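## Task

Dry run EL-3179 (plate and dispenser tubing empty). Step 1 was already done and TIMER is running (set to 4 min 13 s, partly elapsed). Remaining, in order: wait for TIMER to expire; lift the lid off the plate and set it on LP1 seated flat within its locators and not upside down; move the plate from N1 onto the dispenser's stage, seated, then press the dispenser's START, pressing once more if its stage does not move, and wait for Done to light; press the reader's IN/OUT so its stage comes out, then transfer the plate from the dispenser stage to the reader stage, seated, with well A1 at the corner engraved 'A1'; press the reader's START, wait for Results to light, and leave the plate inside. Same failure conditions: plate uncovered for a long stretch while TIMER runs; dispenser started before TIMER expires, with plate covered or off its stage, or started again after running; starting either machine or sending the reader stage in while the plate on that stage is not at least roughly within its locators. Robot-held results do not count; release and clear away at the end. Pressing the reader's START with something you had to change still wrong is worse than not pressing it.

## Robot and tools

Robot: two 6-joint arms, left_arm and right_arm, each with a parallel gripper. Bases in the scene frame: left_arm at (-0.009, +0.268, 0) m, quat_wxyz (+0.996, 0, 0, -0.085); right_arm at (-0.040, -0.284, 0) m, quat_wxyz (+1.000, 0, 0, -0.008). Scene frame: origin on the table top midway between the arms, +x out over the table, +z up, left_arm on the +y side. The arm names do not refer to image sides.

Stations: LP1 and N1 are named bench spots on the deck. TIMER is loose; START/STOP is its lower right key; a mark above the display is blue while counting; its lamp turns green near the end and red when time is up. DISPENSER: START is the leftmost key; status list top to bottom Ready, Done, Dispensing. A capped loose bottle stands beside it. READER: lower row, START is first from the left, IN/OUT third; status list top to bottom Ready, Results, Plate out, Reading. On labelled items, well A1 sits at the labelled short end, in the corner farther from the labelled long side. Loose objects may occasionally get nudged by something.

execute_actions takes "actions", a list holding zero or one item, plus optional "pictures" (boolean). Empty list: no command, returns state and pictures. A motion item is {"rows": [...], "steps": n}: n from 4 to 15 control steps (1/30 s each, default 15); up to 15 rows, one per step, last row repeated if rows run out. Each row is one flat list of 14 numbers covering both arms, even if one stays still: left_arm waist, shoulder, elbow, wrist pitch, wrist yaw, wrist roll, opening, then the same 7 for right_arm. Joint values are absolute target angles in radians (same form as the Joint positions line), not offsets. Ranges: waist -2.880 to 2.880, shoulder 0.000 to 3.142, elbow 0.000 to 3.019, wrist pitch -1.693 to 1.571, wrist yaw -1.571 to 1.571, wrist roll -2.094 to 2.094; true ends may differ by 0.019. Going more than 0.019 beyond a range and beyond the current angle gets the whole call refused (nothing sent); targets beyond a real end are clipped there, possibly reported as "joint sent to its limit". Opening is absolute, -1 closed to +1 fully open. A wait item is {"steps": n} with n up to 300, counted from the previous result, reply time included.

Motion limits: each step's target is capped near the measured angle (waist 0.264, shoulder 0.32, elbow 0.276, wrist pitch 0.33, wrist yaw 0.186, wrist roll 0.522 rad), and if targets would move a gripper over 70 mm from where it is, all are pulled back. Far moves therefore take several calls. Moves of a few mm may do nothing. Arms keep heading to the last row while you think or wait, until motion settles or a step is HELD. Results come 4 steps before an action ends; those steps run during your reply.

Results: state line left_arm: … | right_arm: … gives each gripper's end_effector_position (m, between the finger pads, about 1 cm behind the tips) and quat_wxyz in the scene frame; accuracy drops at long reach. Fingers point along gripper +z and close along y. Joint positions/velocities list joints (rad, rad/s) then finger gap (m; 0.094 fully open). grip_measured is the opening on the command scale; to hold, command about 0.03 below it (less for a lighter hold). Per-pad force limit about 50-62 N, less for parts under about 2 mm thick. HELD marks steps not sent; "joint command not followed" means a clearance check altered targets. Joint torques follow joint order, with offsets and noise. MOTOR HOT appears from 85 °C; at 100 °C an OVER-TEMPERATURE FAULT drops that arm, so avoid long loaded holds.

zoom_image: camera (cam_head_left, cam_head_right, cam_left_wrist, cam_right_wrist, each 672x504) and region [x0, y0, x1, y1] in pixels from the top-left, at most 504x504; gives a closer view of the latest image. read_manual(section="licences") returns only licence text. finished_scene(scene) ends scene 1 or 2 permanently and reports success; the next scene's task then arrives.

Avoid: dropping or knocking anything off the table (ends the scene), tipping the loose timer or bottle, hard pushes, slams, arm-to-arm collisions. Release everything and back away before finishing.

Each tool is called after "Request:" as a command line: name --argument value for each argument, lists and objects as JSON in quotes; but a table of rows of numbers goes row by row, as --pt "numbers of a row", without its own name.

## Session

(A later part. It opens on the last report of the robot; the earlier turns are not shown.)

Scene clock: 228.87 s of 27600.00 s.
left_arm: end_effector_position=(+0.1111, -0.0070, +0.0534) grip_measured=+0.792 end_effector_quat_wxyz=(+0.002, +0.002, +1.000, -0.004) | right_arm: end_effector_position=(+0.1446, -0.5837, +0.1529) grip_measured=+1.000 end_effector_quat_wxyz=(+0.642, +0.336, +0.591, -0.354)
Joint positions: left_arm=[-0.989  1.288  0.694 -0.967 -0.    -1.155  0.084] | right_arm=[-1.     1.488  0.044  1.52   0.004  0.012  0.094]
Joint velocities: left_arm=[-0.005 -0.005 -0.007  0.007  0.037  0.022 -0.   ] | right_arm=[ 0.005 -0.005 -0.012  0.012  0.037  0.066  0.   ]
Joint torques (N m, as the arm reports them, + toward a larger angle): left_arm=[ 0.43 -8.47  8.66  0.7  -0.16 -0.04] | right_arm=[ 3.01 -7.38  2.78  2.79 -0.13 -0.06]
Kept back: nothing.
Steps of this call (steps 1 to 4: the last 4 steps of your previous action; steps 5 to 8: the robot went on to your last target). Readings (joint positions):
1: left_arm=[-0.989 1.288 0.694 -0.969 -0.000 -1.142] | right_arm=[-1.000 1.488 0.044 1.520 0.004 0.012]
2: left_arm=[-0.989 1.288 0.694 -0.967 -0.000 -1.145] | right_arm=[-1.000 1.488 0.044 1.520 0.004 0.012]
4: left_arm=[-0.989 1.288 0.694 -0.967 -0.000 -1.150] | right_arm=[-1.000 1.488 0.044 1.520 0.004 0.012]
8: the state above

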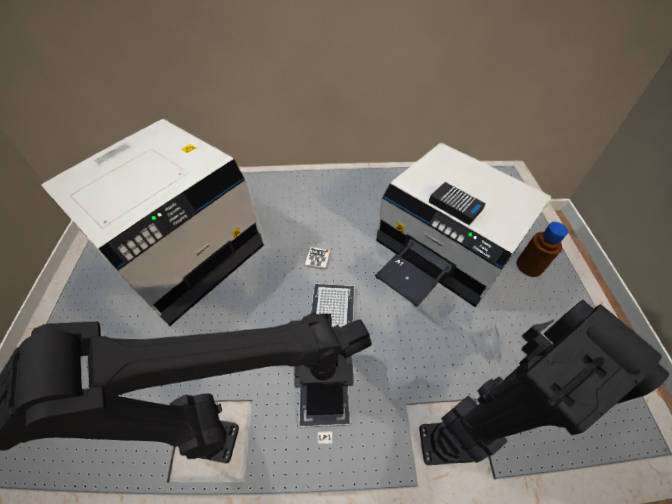

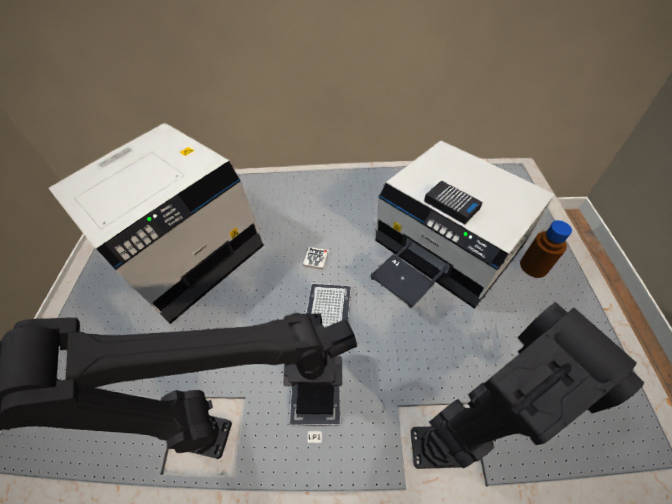

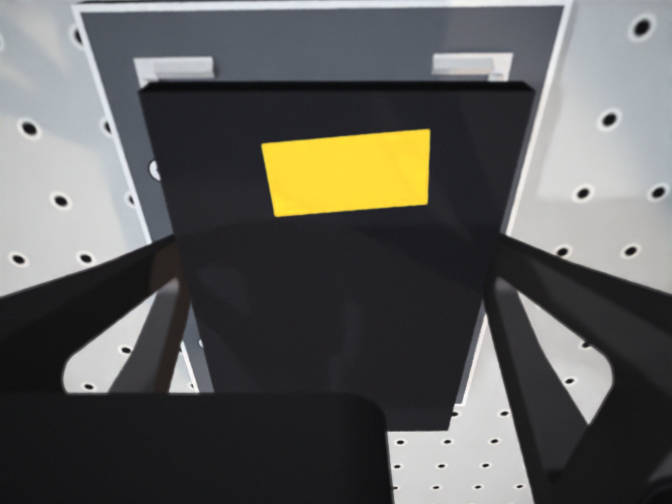

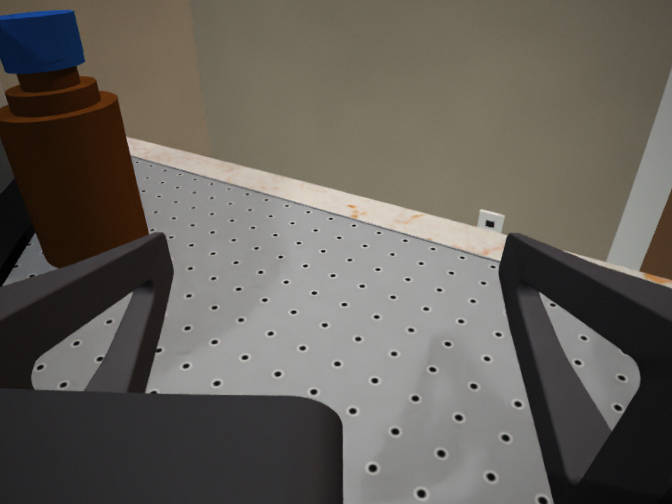

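Request:
execute_actions --actions '[]'

Scene clock: 229.47 s of 27600.00 s.
left_arm: end_effector_position=(+0.1111, -0.0070, +0.0534) grip_measured=+0.792 end_effector_quat_wxyz=(+0.002, +0.000, +1.000, -0.004) | right_arm: end_effector_position=(+0.1446, -0.5837, +0.1529) grip_measured=+1.000 end_effector_quat_wxyz=(+0.642, +0.336, +0.591, -0.354)
Joint positions: left_arm=[-0.989  1.288  0.694 -0.967 -0.    -1.159  0.084] | right_arm=[-1.     1.488  0.044  1.52   0.004  0.012  0.094]
Joint velocities: left_arm=[-0.005 -0.015  0.007  0.002  0.022 -0.007  0.001] | right_arm=[-0.005 -0.005 -0.002 -0.012  0.066 -0.007  0.   ]
Joint torques (N m, as the arm reports them, + toward a larger angle): left_arm=[ 0.53 -8.39  8.63  0.72 -0.16 -0.06] | right_arm=[ 3.05 -7.4   2.77  2.79 -0.13 -0.06]
Kept back: nothing.
Steps of this call (steps 1 to 18: the robot went on to your last target). Readings (joint positions):
1: left_arm=[-0.989 1.288 0.694 -0.967 -0.000 -1.156] | right_arm=[-1.000 1.488 0.044 1.520 0.004 0.012]
2: left_arm=[-0.989 1.288 0.694 -0.967 -0.000 -1.156] | right_arm=[-1.000 1.488 0.044 1.520 0.004 0.012]
4: left_arm=[-0.989 1.288 0.694 -0.967 -0.000 -1.157] | right_arm=[-1.000 1.488 0.044 1.520 0.004 0.012]
8: left_arm=[-0.989 1.288 0.694 -0.967 -0.000 -1.158] | right_arm=[-1.000 1.488 0.044 1.520 0.004 0.012]
18: the state above

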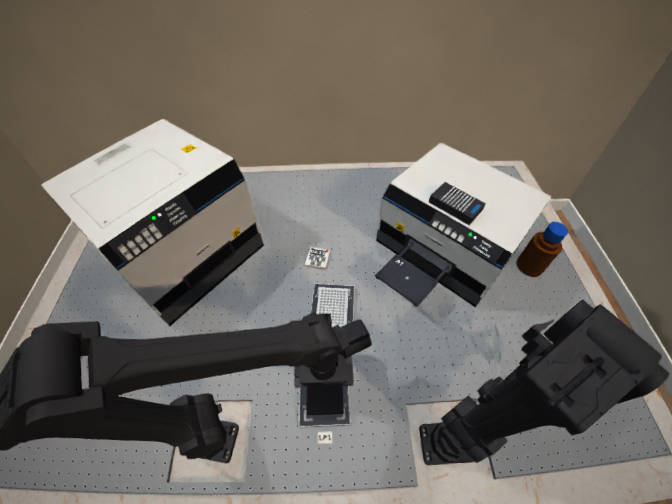

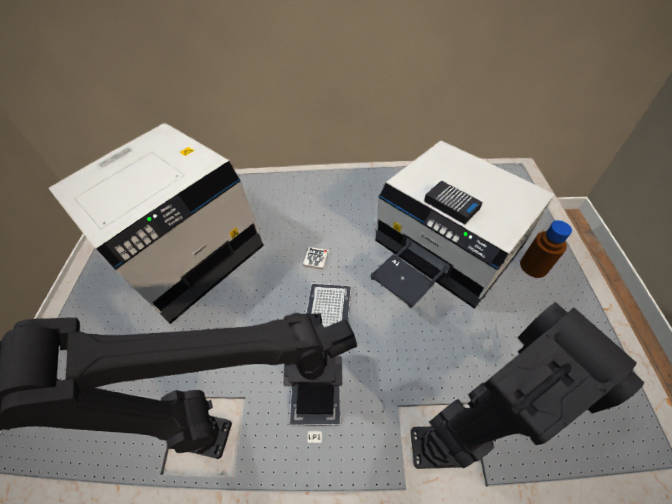

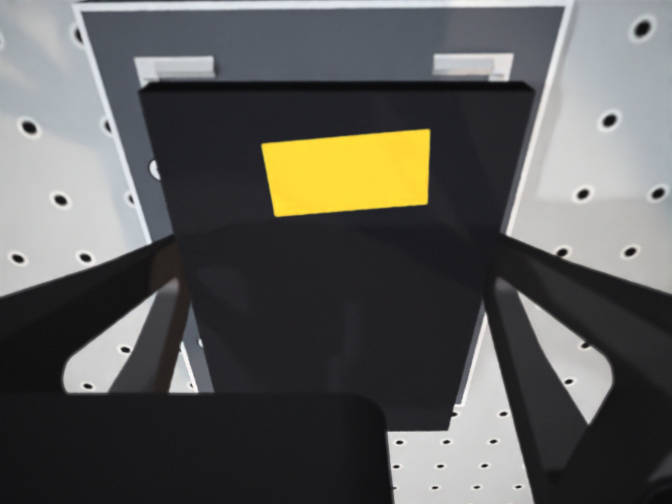

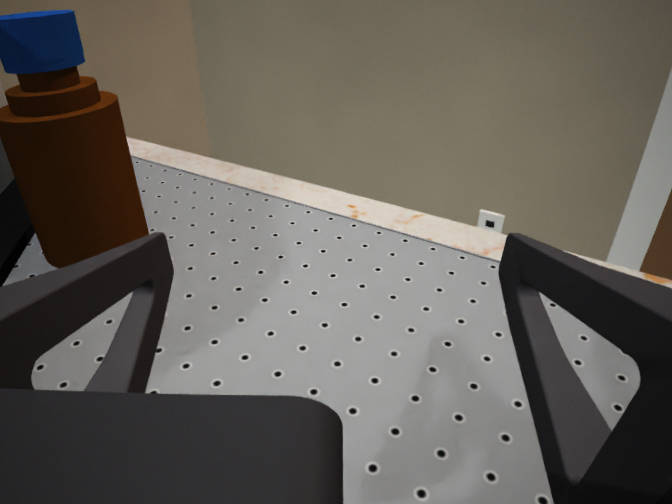

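Request:
zoom_image --camera "cam_left_wrist" --region '[100, 20, 580, 140]'

Region (100, 20, 580, 140) of cam_left_wrist's 672x504 image, scaled by 1.050, with more detail than that image has; it fills the top 126 rows of this view, and the rest is white.

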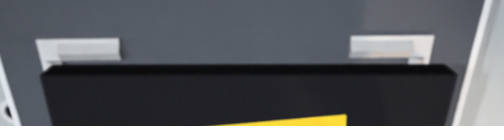

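Request:
execute_actions --actions '[{"rows": [[-0.996,1.272,0.693,-0.949,0,-1.174,0.765,-1.0,1.48,0.04,1.537,0,0,1],[-0.998,1.275,0.688,-0.944,0,-1.178,0.765,-1.0,1.48,0.04,1.537,0,0,1],[-1.000,1.278,0.683,-0.939,0,-1.182,0.765,-1.0,1.48,0.04,1.537,0,0,1],[-1.002,1.278,0.677,-0.933,0,-1.186,0.765,-1.0,1.48,0.04,1.537,0,0,1]], "steps": 15}]' --pictures false

Request:
execute_actions --actions '[{"rows": [[-1.002,1.278,0.677,-0.933,0,-1.186,0.765,-1.0,1.48,0.04,1.537,0,0,1]], "steps": 15}]' --pictures true

Scene clock: 230.90 s of 27600.00 s.
left_arm: end_effector_position=(+0.1096, -0.0037, +0.0477) grip_measured=+0.792 end_effector_quat_wxyz=(+0.002, -0.007, +1.000, -0.005) | right_arm: end_effector_position=(+0.1446, -0.5837, +0.1529) grip_measured=+1.000 end_effector_quat_wxyz=(+0.642, +0.336, +0.591, -0.354)
Joint positions: left_arm=[-0.99   1.288  0.676 -0.947 -0.    -1.174  0.084] | right_arm=[-1.     1.488  0.044  1.52   0.004  0.012  0.094]
Joint velocities: left_arm=[-0.005 -0.015  0.007 -0.022  0.081 -0.022  0.001] | right_arm=[-0.005  0.005  0.007 -0.002  0.022  0.051  0.   ]
Joint torques (N m, as the arm reports them, + toward a larger angle): left_arm=[-0.06 -7.71  8.46  0.77 -0.17 -0.07] | right_arm=[ 3.05 -7.5   2.76  2.81 -0.13 -0.05]
Steps of this call (steps 1 to 15: the robot went on to your last target; steps 16 to 32: nothing new was sent; steps 33 to 43: the first 11 steps of this action). Readings (joint positions):
33: left_arm=[-0.989 1.288 0.694 -0.966 -0.000 -1.160] | right_arm=[-1.000 1.488 0.044 1.520 0.004 0.012]
34: left_arm=[-0.989 1.288 0.693 -0.963 -0.000 -1.161] | right_arm=[-1.000 1.488 0.044 1.520 0.004 0.012]
36: left_arm=[-0.989 1.288 0.689 -0.954 -0.000 -1.165] | right_arm=[-1.000 1.488 0.044 1.520 0.004 0.012]
40: left_arm=[-0.990 1.288 0.677 -0.947 -0.000 -1.172] | right_arm=[-1.000 1.488 0.044 1.520 0.004 0.012]
43: the state above

Scene clock: 231.40 s of 27600.00 s.
left_arm: end_effector_position=(+0.1097, -0.0040, +0.0477) grip_measured=+0.792 end_effector_quat_wxyz=(+0.003, -0.008, +1.000, -0.006) | right_arm: end_effector_position=(+0.1446, -0.5837, +0.1529) grip_measured=+1.000 end_effector_quat_wxyz=(+0.642, +0.336, +0.591, -0.354)
Joint positions: left_arm=[-0.99   1.288  0.676 -0.946 -0.    -1.176  0.084] | right_arm=[-1.     1.488  0.044  1.52   0.004  0.012  0.094]
Joint velocities: left_arm=[ 0.005  0.005 -0.007  0.007 -0.051 -0.037 -0.001] | right_arm=[-0.015 -0.005 -0.012 -0.007 -0.11  -0.022  0.   ]
Joint torques (N m, as the arm reports them, + toward a larger angle): left_arm=[-0.12 -7.61  8.36  0.72 -0.16 -0.06] | right_arm=[ 3.05 -7.49  2.8   2.79 -0.13 -0.05]
Steps of this call (steps 1 to 4: the last 4 steps of your previous action; steps 5 to 15: the first 11 steps of this action). Readings (joint positions):
5: left_arm=[-0.990 1.288 0.676 -0.946 -0.000 -1.175] | right_arm=[-1.000 1.488 0.044 1.520 0.004 0.012]
6: left_arm=[-0.990 1.288 0.676 -0.946 -0.000 -1.175] | right_arm=[-1.000 1.488 0.044 1.520 0.004 0.012]
8: left_arm=[-0.990 1.288 0.676 -0.946 -0.000 -1.176] | right_arm=[-1.000 1.488 0.044 1.520 0.004 0.012]
12: left_arm=[-0.990 1.288 0.676 -0.946 -0.000 -1.176] | right_arm=[-1.000 1.488 0.044 1.520 0.004 0.012]
15: the state above

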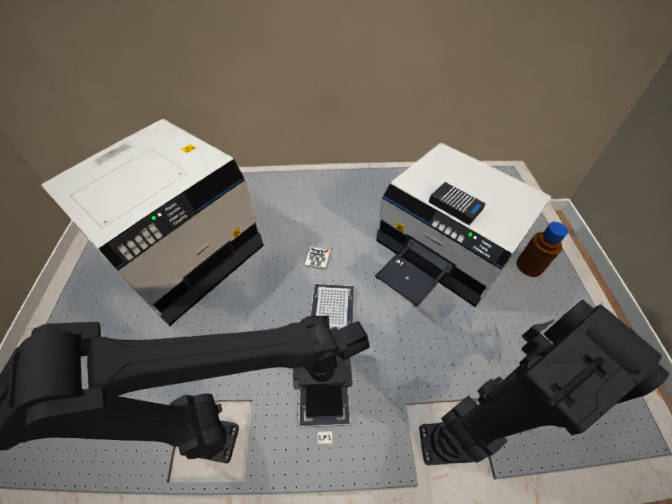

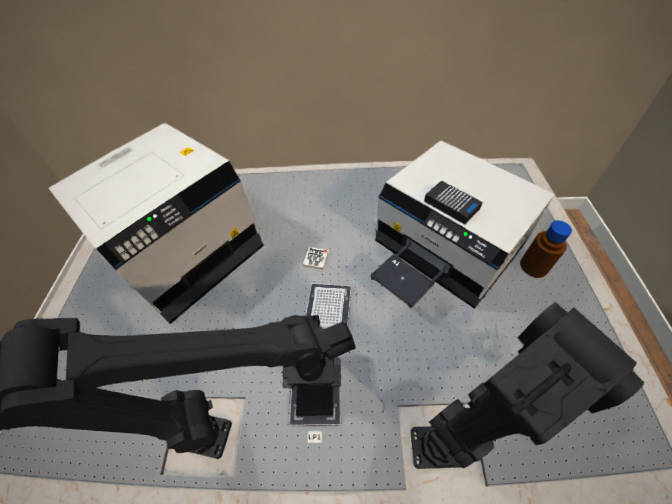

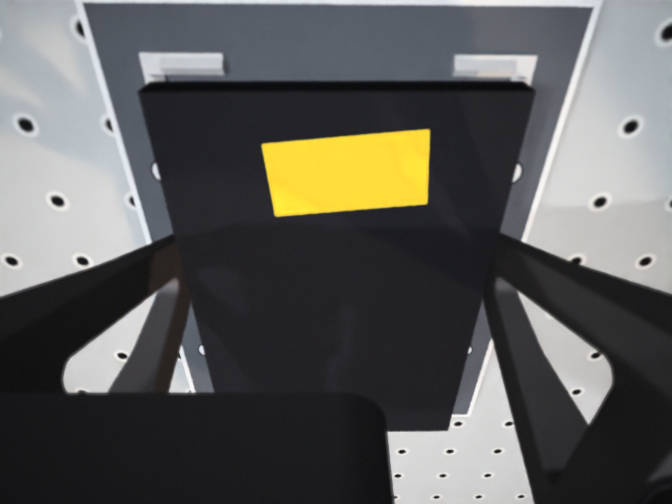

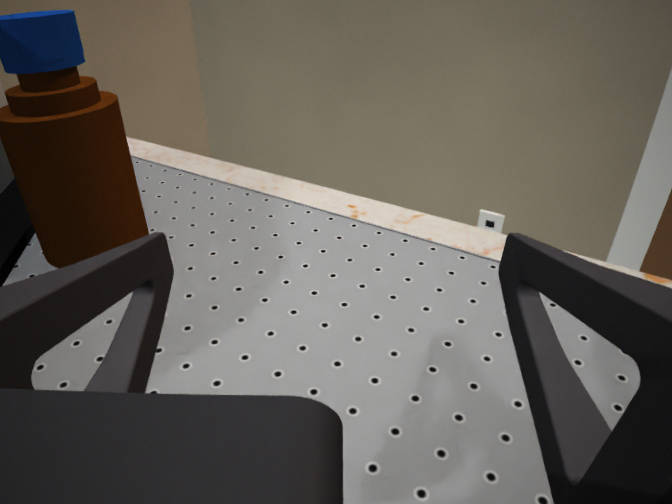

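Request:
zoom_image --camera "cam_left_wrist" --region '[120, 40, 240, 110]'

Request:
zoom_image --camera "cam_left_wrist" --region '[435, 40, 555, 110]'

Region (120, 40, 240, 110) of cam_left_wrist's 672x504 image, scaled by 4.200, with more detail than that image has; it fills the top 294 rows of this view, and the rest is white.

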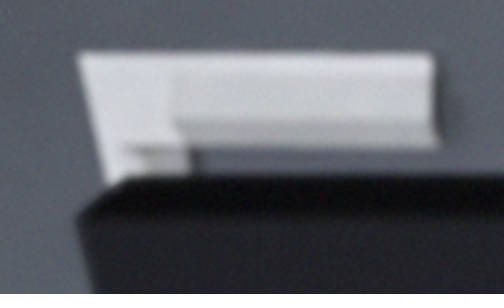

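Region (435, 40, 555, 110) of cam_left_wrist's 672x504 image, scaled by 4.200, with more detail than that image has; it fills the top 294 rows of this view, and the rest is white.

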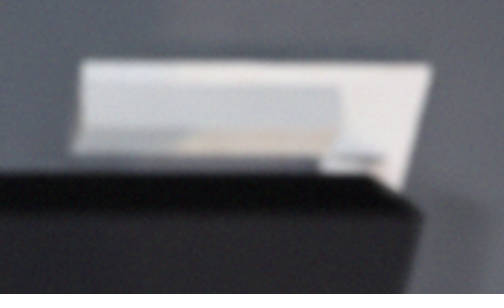

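Request:
execute_actions --actions '[{"rows": [[-1.004,1.295,0.677,-0.933,0,-1.186,0.765,-1.0,1.48,0.04,1.537,0,0,1],[-1.004,1.303,0.674,-0.928,0,-1.186,0.765,-1.0,1.48,0.04,1.537,0,0,1],[-1.004,1.306,0.671,-0.923,0,-1.186,0.765,-1.0,1.48,0.04,1.537,0,0,1],[-1.004,1.306,0.668,-0.918,0,-1.186,0.765,-1.0,1.48,0.04,1.537,0,0,1],[-1.004,1.306,0.665,-0.913,0,-1.186,0.765,-1.0,1.48,0.04,1.537,0,0,1]], "steps": 15}]' --pictures false

Request:
execute_actions --actions '[{"rows": [[-1.004,1.306,0.665,-0.913,0,-1.186,0.765,-1.0,1.48,0.04,1.537,0,0,1]], "steps": 12}]' --pictures false

Scene clock: 233.03 s of 27600.00 s.
left_arm: end_effector_position=(+0.1087, -0.0036, +0.0431) grip_measured=+0.792 end_effector_quat_wxyz=(+0.003, -0.007, +1.000, -0.007) | right_arm: end_effector_position=(+0.1446, -0.5837, +0.1529) grip_measured=+1.000 end_effector_quat_wxyz=(+0.642, +0.336, +0.591, -0.354)
Joint positions: left_arm=[-0.992  1.293  0.665 -0.927 -0.    -1.176  0.084] | right_arm=[-1.     1.488  0.044  1.52   0.004  0.012  0.094]
Joint velocities: left_arm=[ 0.005  0.005  0.002  0.027 -0.037  0.051 -0.001] | right_arm=[-0.015 -0.005 -0.002  0.007 -0.037  0.007  0.   ]
Joint torques (N m, as the arm reports them, + toward a larger angle): left_arm=[-0.25 -6.04  8.25  0.7  -0.17 -0.04] | right_arm=[ 3.06 -7.42  2.77  2.8  -0.13 -0.06]
Steps of this call (steps 1 to 4: the last 4 steps of your previous action; steps 5 to 15: the robot went on to your last target; steps 16 to 38: nothing new was sent; steps 39 to 49: the first 11 steps of this action). Readings (joint positions):
39: left_arm=[-0.990 1.288 0.676 -0.946 -0.000 -1.176] | right_arm=[-1.000 1.488 0.044 1.520 0.004 0.012]
40: left_arm=[-0.990 1.288 0.676 -0.945 -0.000 -1.176] | right_arm=[-1.000 1.488 0.044 1.520 0.004 0.012]
42: left_arm=[-0.991 1.289 0.674 -0.938 -0.000 -1.176] | right_arm=[-1.000 1.488 0.044 1.520 0.004 0.012]
46: left_arm=[-0.992 1.291 0.667 -0.927 -0.000 -1.176] | right_arm=[-1.000 1.488 0.044 1.520 0.004 0.012]
49: the state above

Scene clock: 233.43 s of 27600.00 s.
left_arm: end_effector_position=(+0.1087, -0.0037, +0.0430) grip_measured=+0.792 end_effector_quat_wxyz=(+0.003, -0.007, +1.000, -0.008) | right_arm: end_effector_position=(+0.1446, -0.5837, +0.1529) grip_measured=+1.000 end_effector_quat_wxyz=(+0.642, +0.336, +0.591, -0.354)
Joint positions: left_arm=[-0.992  1.293  0.665 -0.926 -0.    -1.176  0.084] | right_arm=[-1.     1.488  0.044  1.52   0.004  0.012  0.094]
Joint velocities: left_arm=[-0.005 -0.005 -0.017 -0.012 -0.051 -0.066 -0.001] | right_arm=[ 0.005  0.015 -0.007  0.007 -0.095  0.051  0.   ]
Joint torques (N m, as the arm reports them, + toward a larger angle): left_arm=[-0.14 -5.83  8.1   0.68 -0.17 -0.05] | right_arm=[ 3.06 -7.46  2.77  2.8  -0.13 -0.06]
Steps of this call (steps 1 to 4: the last 4 steps of your previous action; steps 5 to 12: the first 8 steps of this action). Readings (joint positions):
5: left_arm=[-0.992 1.293 0.665 -0.926 -0.000 -1.176] | right_arm=[-1.000 1.488 0.044 1.520 0.004 0.012]
6: left_arm=[-0.992 1.293 0.665 -0.926 -0.000 -1.176] | right_arm=[-1.000 1.488 0.044 1.520 0.004 0.012]
8: left_arm=[-0.992 1.293 0.665 -0.926 -0.000 -1.176] | right_arm=[-1.000 1.488 0.044 1.520 0.004 0.012]
12: the state above

Request:
execute_actions --actions '[{"rows": [[-1.007,1.306,0.665,-0.913,0,-1.186,0.765,-1.0,1.48,0.04,1.537,0,0,1],[-1.009,1.306,0.665,-0.913,0,-1.186,0.765,-1.0,1.48,0.04,1.537,0,0,1]], "steps": 15}]' --pictures true

Request:
zoom_image --camera "cam_left_wrist" --region '[110, 30, 230, 110]'

Request:
zoom_image --camera "cam_left_wrist" --region '[445, 30, 565, 110]'

Scene clock: 234.03 s of 27600.00 s.
left_arm: end_effector_position=(+0.1073, -0.0042, +0.0430) grip_measured=+0.792 end_effector_quat_wxyz=(+0.003, -0.004, +1.000, -0.008) | right_arm: end_effector_position=(+0.1446, -0.5837, +0.1529) grip_measured=+1.000 end_effector_quat_wxyz=(+0.642, +0.336, +0.591, -0.354)
Joint positions: left_arm=[-0.997  1.293  0.665 -0.926 -0.    -1.176  0.084] | right_arm=[-1.     1.488  0.044  1.52   0.004  0.012  0.094]
Joint velocities: left_arm=[-0.015 -0.015 -0.017 -0.027  0.037 -0.037 -0.   ] | right_arm=[-0.024 -0.005 -0.007 -0.002 -0.066  0.022  0.   ]
Joint torques (N m, as the arm reports them, + toward a larger angle): left_arm=[-0.21 -5.78  8.15  0.74 -0.17 -0.06] | right_arm=[ 3.04 -7.49  2.76  2.79 -0.13 -0.06]
Steps of this call (steps 1 to 4: the last 4 steps of your previous action; steps 5 to 7: the robot went on to your last target; steps 8 to 18: the first 11 steps of this action). Readings (joint positions):
8: left_arm=[-0.992 1.293 0.665 -0.926 -0.000 -1.176] | right_arm=[-1.000 1.488 0.044 1.520 0.004 0.012]
9: left_arm=[-0.993 1.293 0.665 -0.926 -0.000 -1.176] | right_arm=[-1.000 1.488 0.044 1.520 0.004 0.012]
11: left_arm=[-0.995 1.293 0.665 -0.926 -0.000 -1.176] | right_arm=[-1.000 1.488 0.044 1.520 0.004 0.012]
15: left_arm=[-0.997 1.293 0.665 -0.926 -0.000 -1.176] | right_arm=[-1.000 1.488 0.044 1.520 0.004 0.012]
18: the state above

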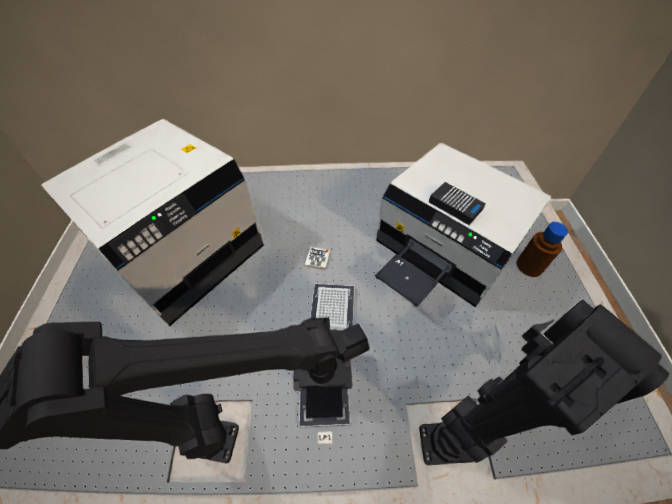

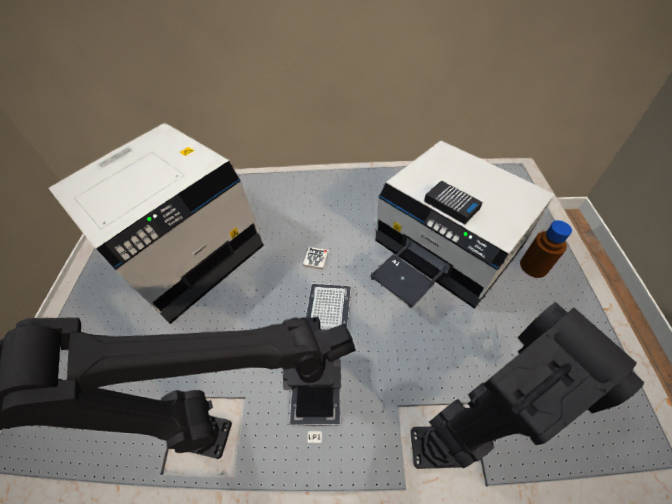

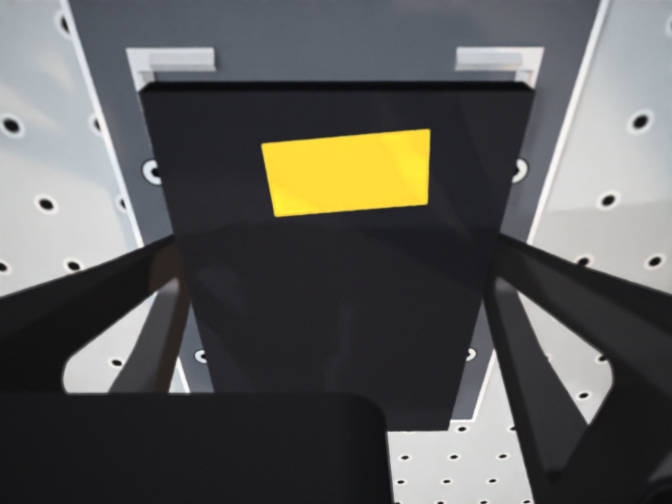

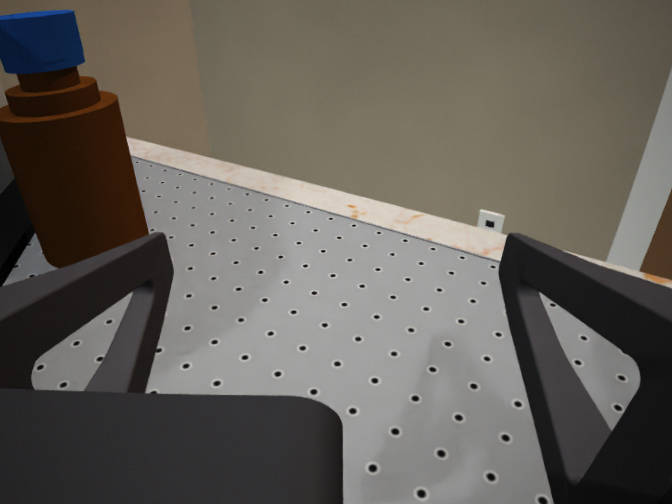

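Region (110, 30, 230, 110) of cam_left_wrist's 672x504 image, scaled by 4.200, with more detail than that image has.

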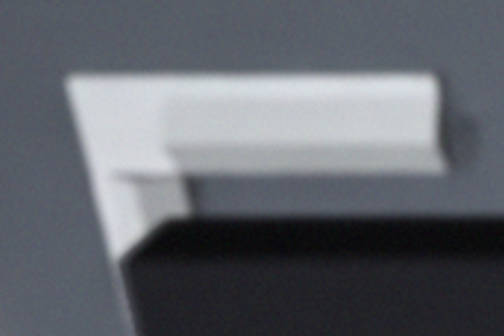

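Region (445, 30, 565, 110) of cam_left_wrist's 672x504 image, scaled by 4.200, with more detail than that image has.

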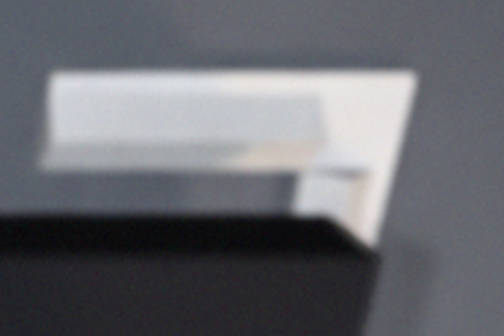

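Request:
execute_actions --actions '[{"rows": [[-1.009,1.310,0.663,-0.913,0,-1.186,0.765,-1.0,1.48,0.04,1.537,0,0,1],[-1.009,1.313,0.661,-0.910,0,-1.186,0.765,-1.0,1.48,0.04,1.537,0,0,1],[-1.009,1.313,0.659,-0.907,0,-1.186,0.765,-1.0,1.48,0.04,1.537,0,0,1],[-1.009,1.313,0.6575,-0.904,0,-1.186,0.765,-1.0,1.48,0.04,1.537,0,0,1],[-1.009,1.313,0.6575,-0.902,0,-1.186,0.765,-1.0,1.48,0.04,1.537,0,0,1],[-1.009,1.313,0.6575,-0.900,0,-1.186,0.765,-1.0,1.48,0.04,1.537,0,0,1]], "steps": 15}]' --pictures false

Request:
execute_actions --actions '[{"rows": [[-1.009,1.313,0.6575,-0.900,0,-1.186,0.765,-1.0,1.48,0.04,1.537,0,0,1]], "steps": 10}]' --pictures true

Request:
zoom_image --camera "cam_left_wrist" --region '[100, 30, 220, 130]'

Request:
zoom_image --camera "cam_left_wrist" --region '[455, 30, 575, 130]'

Scene clock: 235.13 s of 27600.00 s.
left_arm: end_effector_position=(+0.1070, -0.0035, +0.0389) grip_measured=+0.792 end_effector_quat_wxyz=(+0.003, -0.004, +1.000, -0.007) | right_arm: end_effector_position=(+0.1446, -0.5837, +0.1529) grip_measured=+1.000 end_effector_quat_wxyz=(+0.642, +0.336, +0.591, -0.354)
Joint positions: left_arm=[-0.997  1.3    0.658 -0.913 -0.    -1.176  0.084] | right_arm=[-1.     1.488  0.044  1.52   0.004  0.012  0.094]
Joint velocities: left_arm=[-0.015 -0.005  0.007 -0.007  0.051 -0.007  0.001] | right_arm=[ 0.005  0.015  0.002 -0.017  0.037 -0.037  0.   ]
Joint torques (N m, as the arm reports them, + toward a larger angle): left_arm=[-0.13 -6.16  7.92  0.7  -0.17 -0.07] | right_arm=[ 3.1  -7.45  2.75  2.8  -0.13 -0.06]
Steps of this call (steps 1 to 4: the last 4 steps of your previous action; steps 5 to 15: the robot went on to your last target; steps 16 to 22: nothing new was sent; steps 23 to 33: the first 11 steps of this action). Readings (joint positions):
23: left_arm=[-0.997 1.293 0.665 -0.926 -0.000 -1.176] | right_arm=[-1.000 1.488 0.044 1.520 0.004 0.012]
24: left_arm=[-0.997 1.294 0.665 -0.925 -0.000 -1.176] | right_arm=[-1.000 1.488 0.044 1.520 0.004 0.012]
26: left_arm=[-0.997 1.296 0.664 -0.921 -0.000 -1.176] | right_arm=[-1.000 1.488 0.044 1.520 0.004 0.012]
30: left_arm=[-0.997 1.299 0.659 -0.914 -0.000 -1.176] | right_arm=[-1.000 1.488 0.044 1.520 0.004 0.012]
33: the state above

Scene clock: 235.47 s of 27600.00 s.
left_arm: end_effector_position=(+0.1071, -0.0037, +0.0389) grip_measured=+0.792 end_effector_quat_wxyz=(+0.003, -0.004, +1.000, -0.007) | right_arm: end_effector_position=(+0.1446, -0.5837, +0.1529) grip_measured=+1.000 end_effector_quat_wxyz=(+0.642, +0.336, +0.591, -0.354)
Joint positions: left_arm=[-0.997  1.3    0.658 -0.913 -0.    -1.176  0.084] | right_arm=[-1.     1.488  0.044  1.52   0.004  0.012  0.094]
Joint velocities: left_arm=[-0.005 -0.015 -0.012  0.002 -0.051  0.11  -0.001] | right_arm=[-0.005 -0.015 -0.007  0.002  0.037 -0.066  0.   ]
Joint torques (N m, as the arm reports them, + toward a larger angle): left_arm=[-0.13 -5.69  8.04  0.72 -0.17 -0.06] | right_arm=[ 3.09 -7.45  2.79  2.81 -0.13 -0.06]
Steps of this call (steps 1 to 4: the last 4 steps of your previous action; steps 5 to 10: the first 6 steps of this action). Readings (joint positions):
5: left_arm=[-0.997 1.300 0.658 -0.913 -0.000 -1.176] | right_arm=[-1.000 1.488 0.044 1.520 0.004 0.012]
6: left_arm=[-0.997 1.300 0.658 -0.913 -0.000 -1.176] | right_arm=[-1.000 1.488 0.044 1.520 0.004 0.012]
8: left_arm=[-0.997 1.300 0.658 -0.913 -0.000 -1.176] | right_arm=[-1.000 1.488 0.044 1.520 0.004 0.012]
10: the state above

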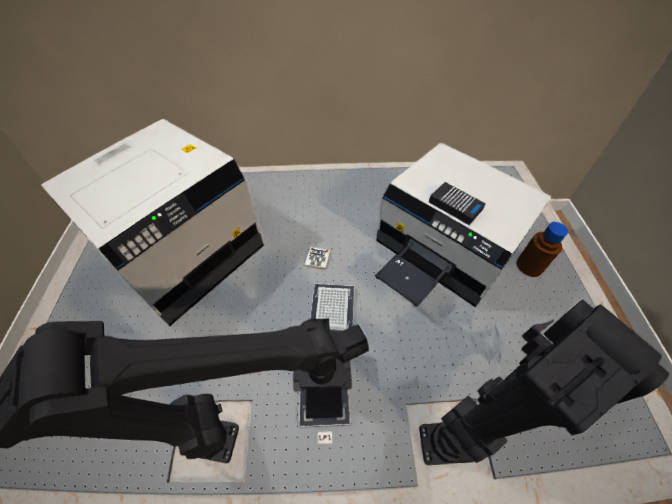

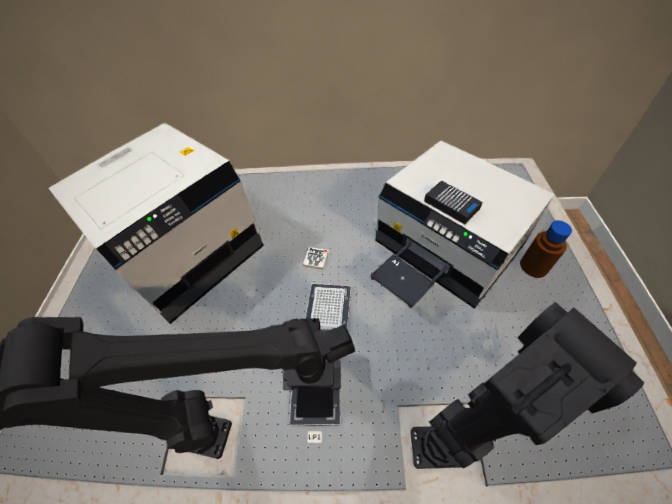

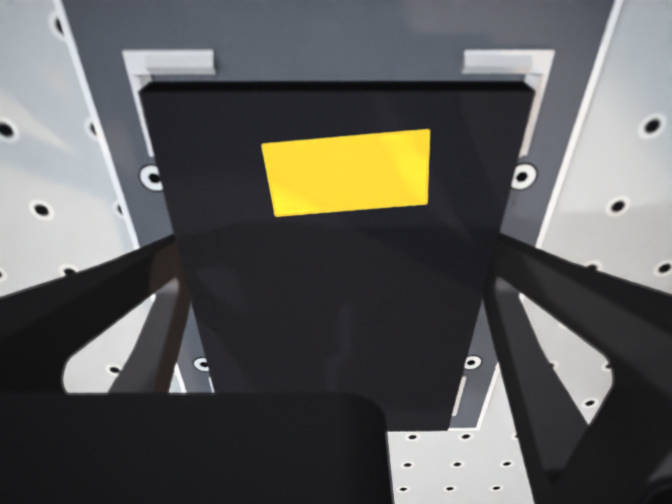

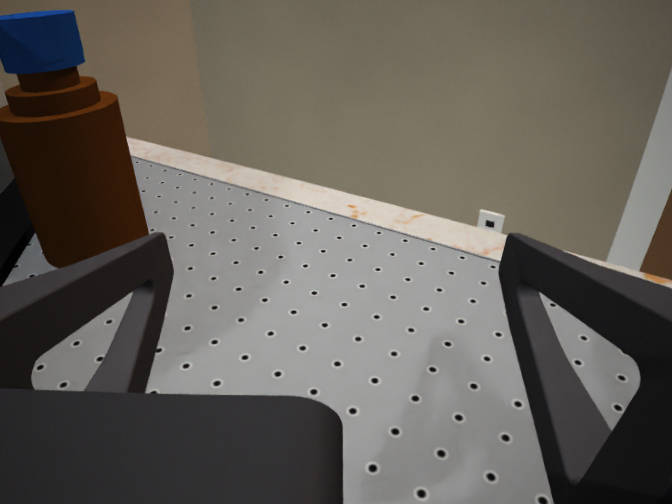

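Region (100, 30, 220, 130) of cam_left_wrist's 672x504 image, scaled by 4.200, with more detail than that image has.

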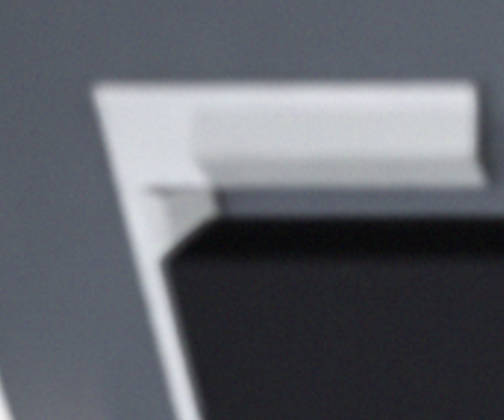

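Region (455, 30, 575, 130) of cam_left_wrist's 672x504 image, scaled by 4.200, with more detail than that image has.

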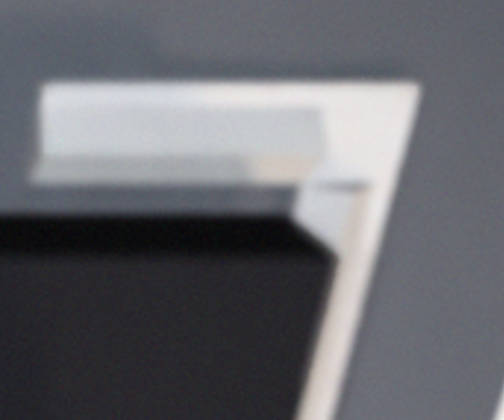

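Request:
execute_actions --actions '[{"rows": [[-1.009,1.315,0.6575,-0.897,0,-1.186,0.765,-1.0,1.48,0.04,1.537,0,0,1],[-1.009,1.316,0.6575,-0.896,0,-1.186,0.765,-1.0,1.48,0.04,1.537,0,0,1]], "steps": 12}]' --pictures false

Request:
execute_actions --actions '[{"rows": [[-1.009,1.316,0.6575,-0.896,0,-1.186,0.79,-1.0,1.48,0.04,1.537,0,0,1],[-1.009,1.316,0.6575,-0.896,0,-1.186,0.80,-1.0,1.48,0.04,1.537,0,0,1],[-1.009,1.316,0.6575,-0.896,0,-1.186,0.81,-1.0,1.48,0.04,1.537,0,0,1],[-1.009,1.316,0.6575,-0.896,0,-1.186,0.82,-1.0,1.48,0.04,1.537,0,0,1],[-1.009,1.316,0.6575,-0.896,0,-1.186,0.84,-1.0,1.48,0.04,1.537,0,0,1],[-1.009,1.316,0.6575,-0.896,0,-1.186,0.87,-1.0,1.48,0.04,1.537,0,0,1],[-1.009,1.316,0.6575,-0.896,0,-1.186,0.90,-1.0,1.48,0.04,1.537,0,0,1],[-1.009,1.316,0.6575,-0.896,0,-1.186,0.94,-1.0,1.48,0.04,1.537,0,0,1],[-1.009,1.316,0.6575,-0.896,0,-1.186,1.0,-1.0,1.48,0.04,1.537,0,0,1]], "steps": 15}]' --pictures true

Scene clock: 236.20 s of 27600.00 s.
left_arm: end_effector_position=(+0.1074, -0.0044, +0.0385) grip_measured=+0.792 end_effector_quat_wxyz=(+0.004, -0.004, +1.000, -0.008) | right_arm: end_effector_position=(+0.1446, -0.5837, +0.1529) grip_measured=+1.000 end_effector_quat_wxyz=(+0.642, +0.336, +0.591, -0.354)
Joint positions: left_arm=[-0.997  1.302  0.658 -0.909 -0.    -1.176  0.084] | right_arm=[-1.     1.488  0.044  1.52   0.004  0.012  0.094]
Joint velocities: left_arm=[-0.005 -0.005  0.002 -0.012 -0.022  0.037 -0.001] | right_arm=[-0.005 -0.005  0.002  0.007  0.022 -0.066  0.   ]
Joint torques (N m, as the arm reports them, + toward a larger angle): left_arm=[-0.07 -6.21  8.01  0.72 -0.16 -0.06] | right_arm=[ 3.09 -7.42  2.77  2.79 -0.13 -0.06]
Steps of this call (steps 1 to 4: the last 4 steps of your previous action; steps 5 to 14: the robot went on to your last target; steps 15 to 22: the first 8 steps of this action). Readings (joint positions):
15: left_arm=[-0.997 1.300 0.658 -0.912 -0.000 -1.176] | right_arm=[-1.000 1.488 0.044 1.520 0.004 0.012]
16: left_arm=[-0.997 1.300 0.658 -0.911 -0.000 -1.176] | right_arm=[-1.000 1.488 0.044 1.520 0.004 0.012]
18: left_arm=[-0.997 1.301 0.658 -0.910 -0.000 -1.176] | right_arm=[-1.000 1.488 0.044 1.520 0.004 0.012]
22: the state above

Scene clock: 236.70 s of 27600.00 s.
left_arm: end_effector_position=(+0.1074, -0.0044, +0.0385) grip_measured=+1.000 end_effector_quat_wxyz=(+0.004, -0.004, +1.000, -0.008) | right_arm: end_effector_position=(+0.1446, -0.5837, +0.1529) grip_measured=+1.000 end_effector_quat_wxyz=(+0.642, +0.336, +0.591, -0.354)
Joint positions: left_arm=[-0.997  1.302  0.658 -0.909 -0.    -1.176  0.094] | right_arm=[-1.     1.488  0.044  1.52   0.004  0.012  0.094]
Joint velocities: left_arm=[ 0.005 -0.015  0.017  0.012  0.022  0.037  0.   ] | right_arm=[ 0.015 -0.005  0.012 -0.007 -0.037  0.007  0.   ]
Joint torques (N m, as the arm reports them, + toward a larger angle): left_arm=[-0.12 -5.76  7.99  0.72 -0.18 -0.06] | right_arm=[ 3.06 -7.42  2.77  2.79 -0.13 -0.06]
Steps of this call (steps 1 to 4: the last 4 steps of your previous action; steps 5 to 15: the first 11 steps of this action). Readings (joint positions):
5: left_arm=[-0.997 1.302 0.658 -0.909 -0.000 -1.176] | right_arm=[-1.000 1.488 0.044 1.520 0.004 0.012]
6: left_arm=[-0.997 1.302 0.658 -0.909 -0.000 -1.176] | right_arm=[-1.000 1.488 0.044 1.520 0.004 0.012]
8: left_arm=[-0.997 1.302 0.658 -0.909 -0.000 -1.176] | right_arm=[-1.000 1.488 0.044 1.520 0.004 0.012]
12: left_arm=[-0.997 1.302 0.658 -0.909 -0.000 -1.176] | right_arm=[-1.000 1.488 0.044 1.520 0.004 0.012]
15: the state above

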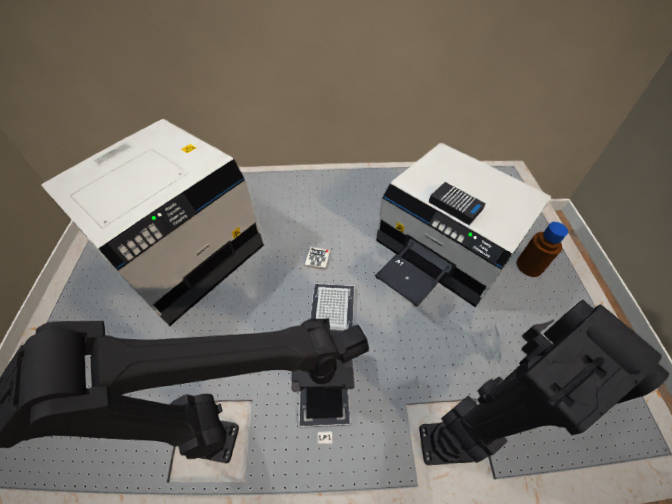

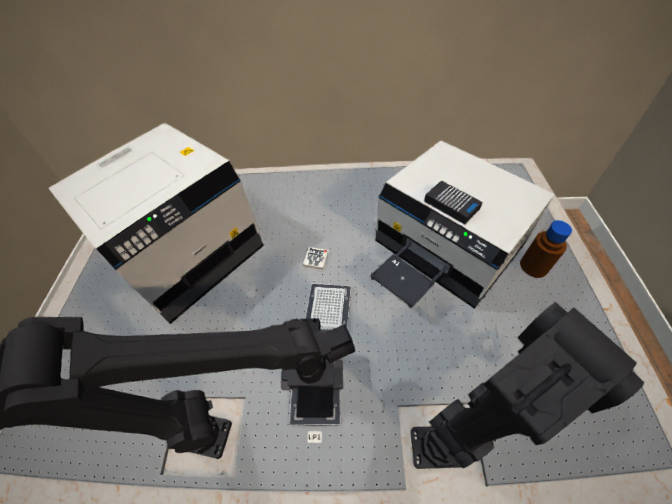

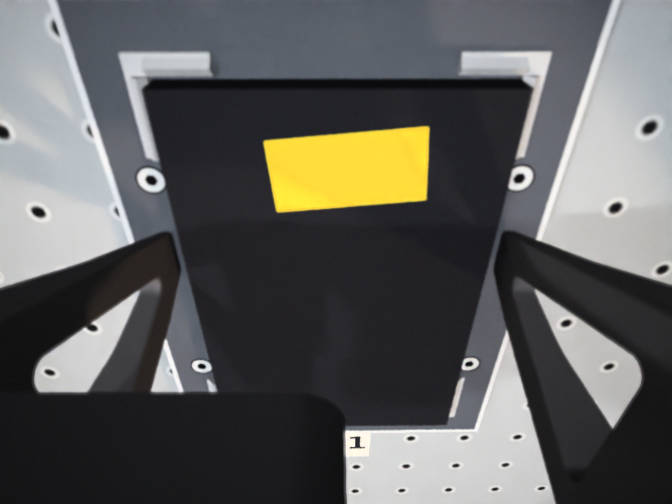

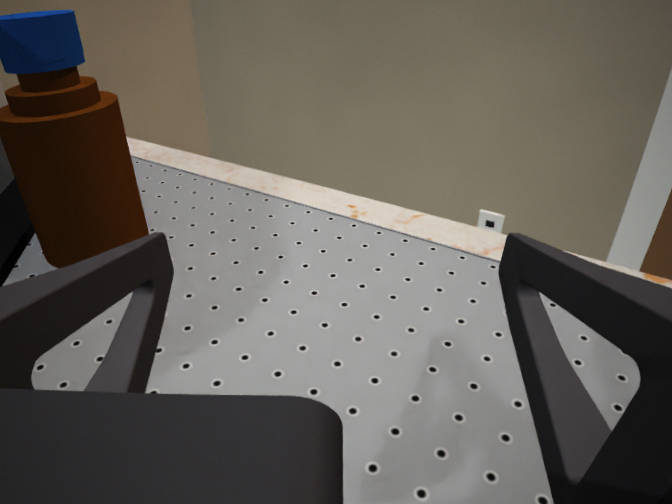

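Request:
execute_actions --actions '[{"rows": [[-1.009,1.305,0.695,-0.912,0,-1.186,1.0,-1.0,1.48,0.04,1.537,0,0,1],[-1.009,1.300,0.708,-0.917,0,-1.186,1.0,-1.0,1.48,0.04,1.537,0,0,1],[-1.009,1.300,0.714,-0.920,0,-1.186,1.0,-1.0,1.48,0.04,1.537,0,0,1],[-1.009,1.300,0.718,-0.924,0,-1.186,1.0,-1.0,1.48,0.04,1.537,0,0,1],[-1.009,1.300,0.722,-0.930,0,-1.186,1.0,-1.0,1.48,0.04,1.537,0,0,1],[-1.009,1.300,0.726,-0.937,0,-1.186,1.0,-1.0,1.48,0.04,1.537,0,0,1],[-1.009,1.300,0.730,-0.944,0,-1.186,1.0,-1.0,1.48,0.04,1.537,0,0,1],[-1.009,1.300,0.730,-0.948,0,-1.186,1.0,-1.0,1.48,0.04,1.537,0,0,1]], "steps": 14}]' --pictures false

Scene clock: 238.07 s of 27600.00 s.
left_arm: end_effector_position=(+0.1092, -0.0086, +0.0456) grip_measured=+1.000 end_effector_quat_wxyz=(+0.003, -0.004, +1.000, -0.007) | right_arm: end_effector_position=(+0.1446, -0.5837, +0.1529) grip_measured=+1.000 end_effector_quat_wxyz=(+0.642, +0.336, +0.591, -0.354)
Joint positions: left_arm=[-0.997  1.302  0.681 -0.934 -0.    -1.176  0.094] | right_arm=[-1.     1.488  0.044  1.52   0.004  0.012  0.094]
Joint velocities: left_arm=[-0.005 -0.015  0.066 -0.046  0.051 -0.037  0.   ] | right_arm=[-0.005 -0.005 -0.007  0.002  0.022 -0.051  0.   ]
Joint torques (N m, as the arm reports them, + toward a larger angle): left_arm=[ 0.03 -7.19 12.13 -0.17 -0.16 -0.07] | right_arm=[ 3.06 -7.47  2.78  2.78 -0.12 -0.06]
Steps of this call (steps 1 to 4: the last 4 steps of your previous action; steps 5 to 15: the robot went on to your last target; steps 16 to 31: nothing new was sent; steps 32 to 41: the first 10 steps of this action). Readings (joint positions):
32: left_arm=[-0.997 1.302 0.658 -0.909 -0.000 -1.176] | right_arm=[-1.000 1.488 0.044 1.520 0.004 0.012]
33: left_arm=[-0.997 1.302 0.658 -0.909 -0.000 -1.176] | right_arm=[-1.000 1.488 0.044 1.520 0.004 0.012]
35: left_arm=[-0.997 1.302 0.660 -0.911 -0.000 -1.176] | right_arm=[-1.000 1.488 0.044 1.520 0.004 0.012]
39: left_arm=[-0.997 1.302 0.674 -0.929 -0.000 -1.176] | right_arm=[-1.000 1.488 0.044 1.520 0.004 0.012]
41: the state above


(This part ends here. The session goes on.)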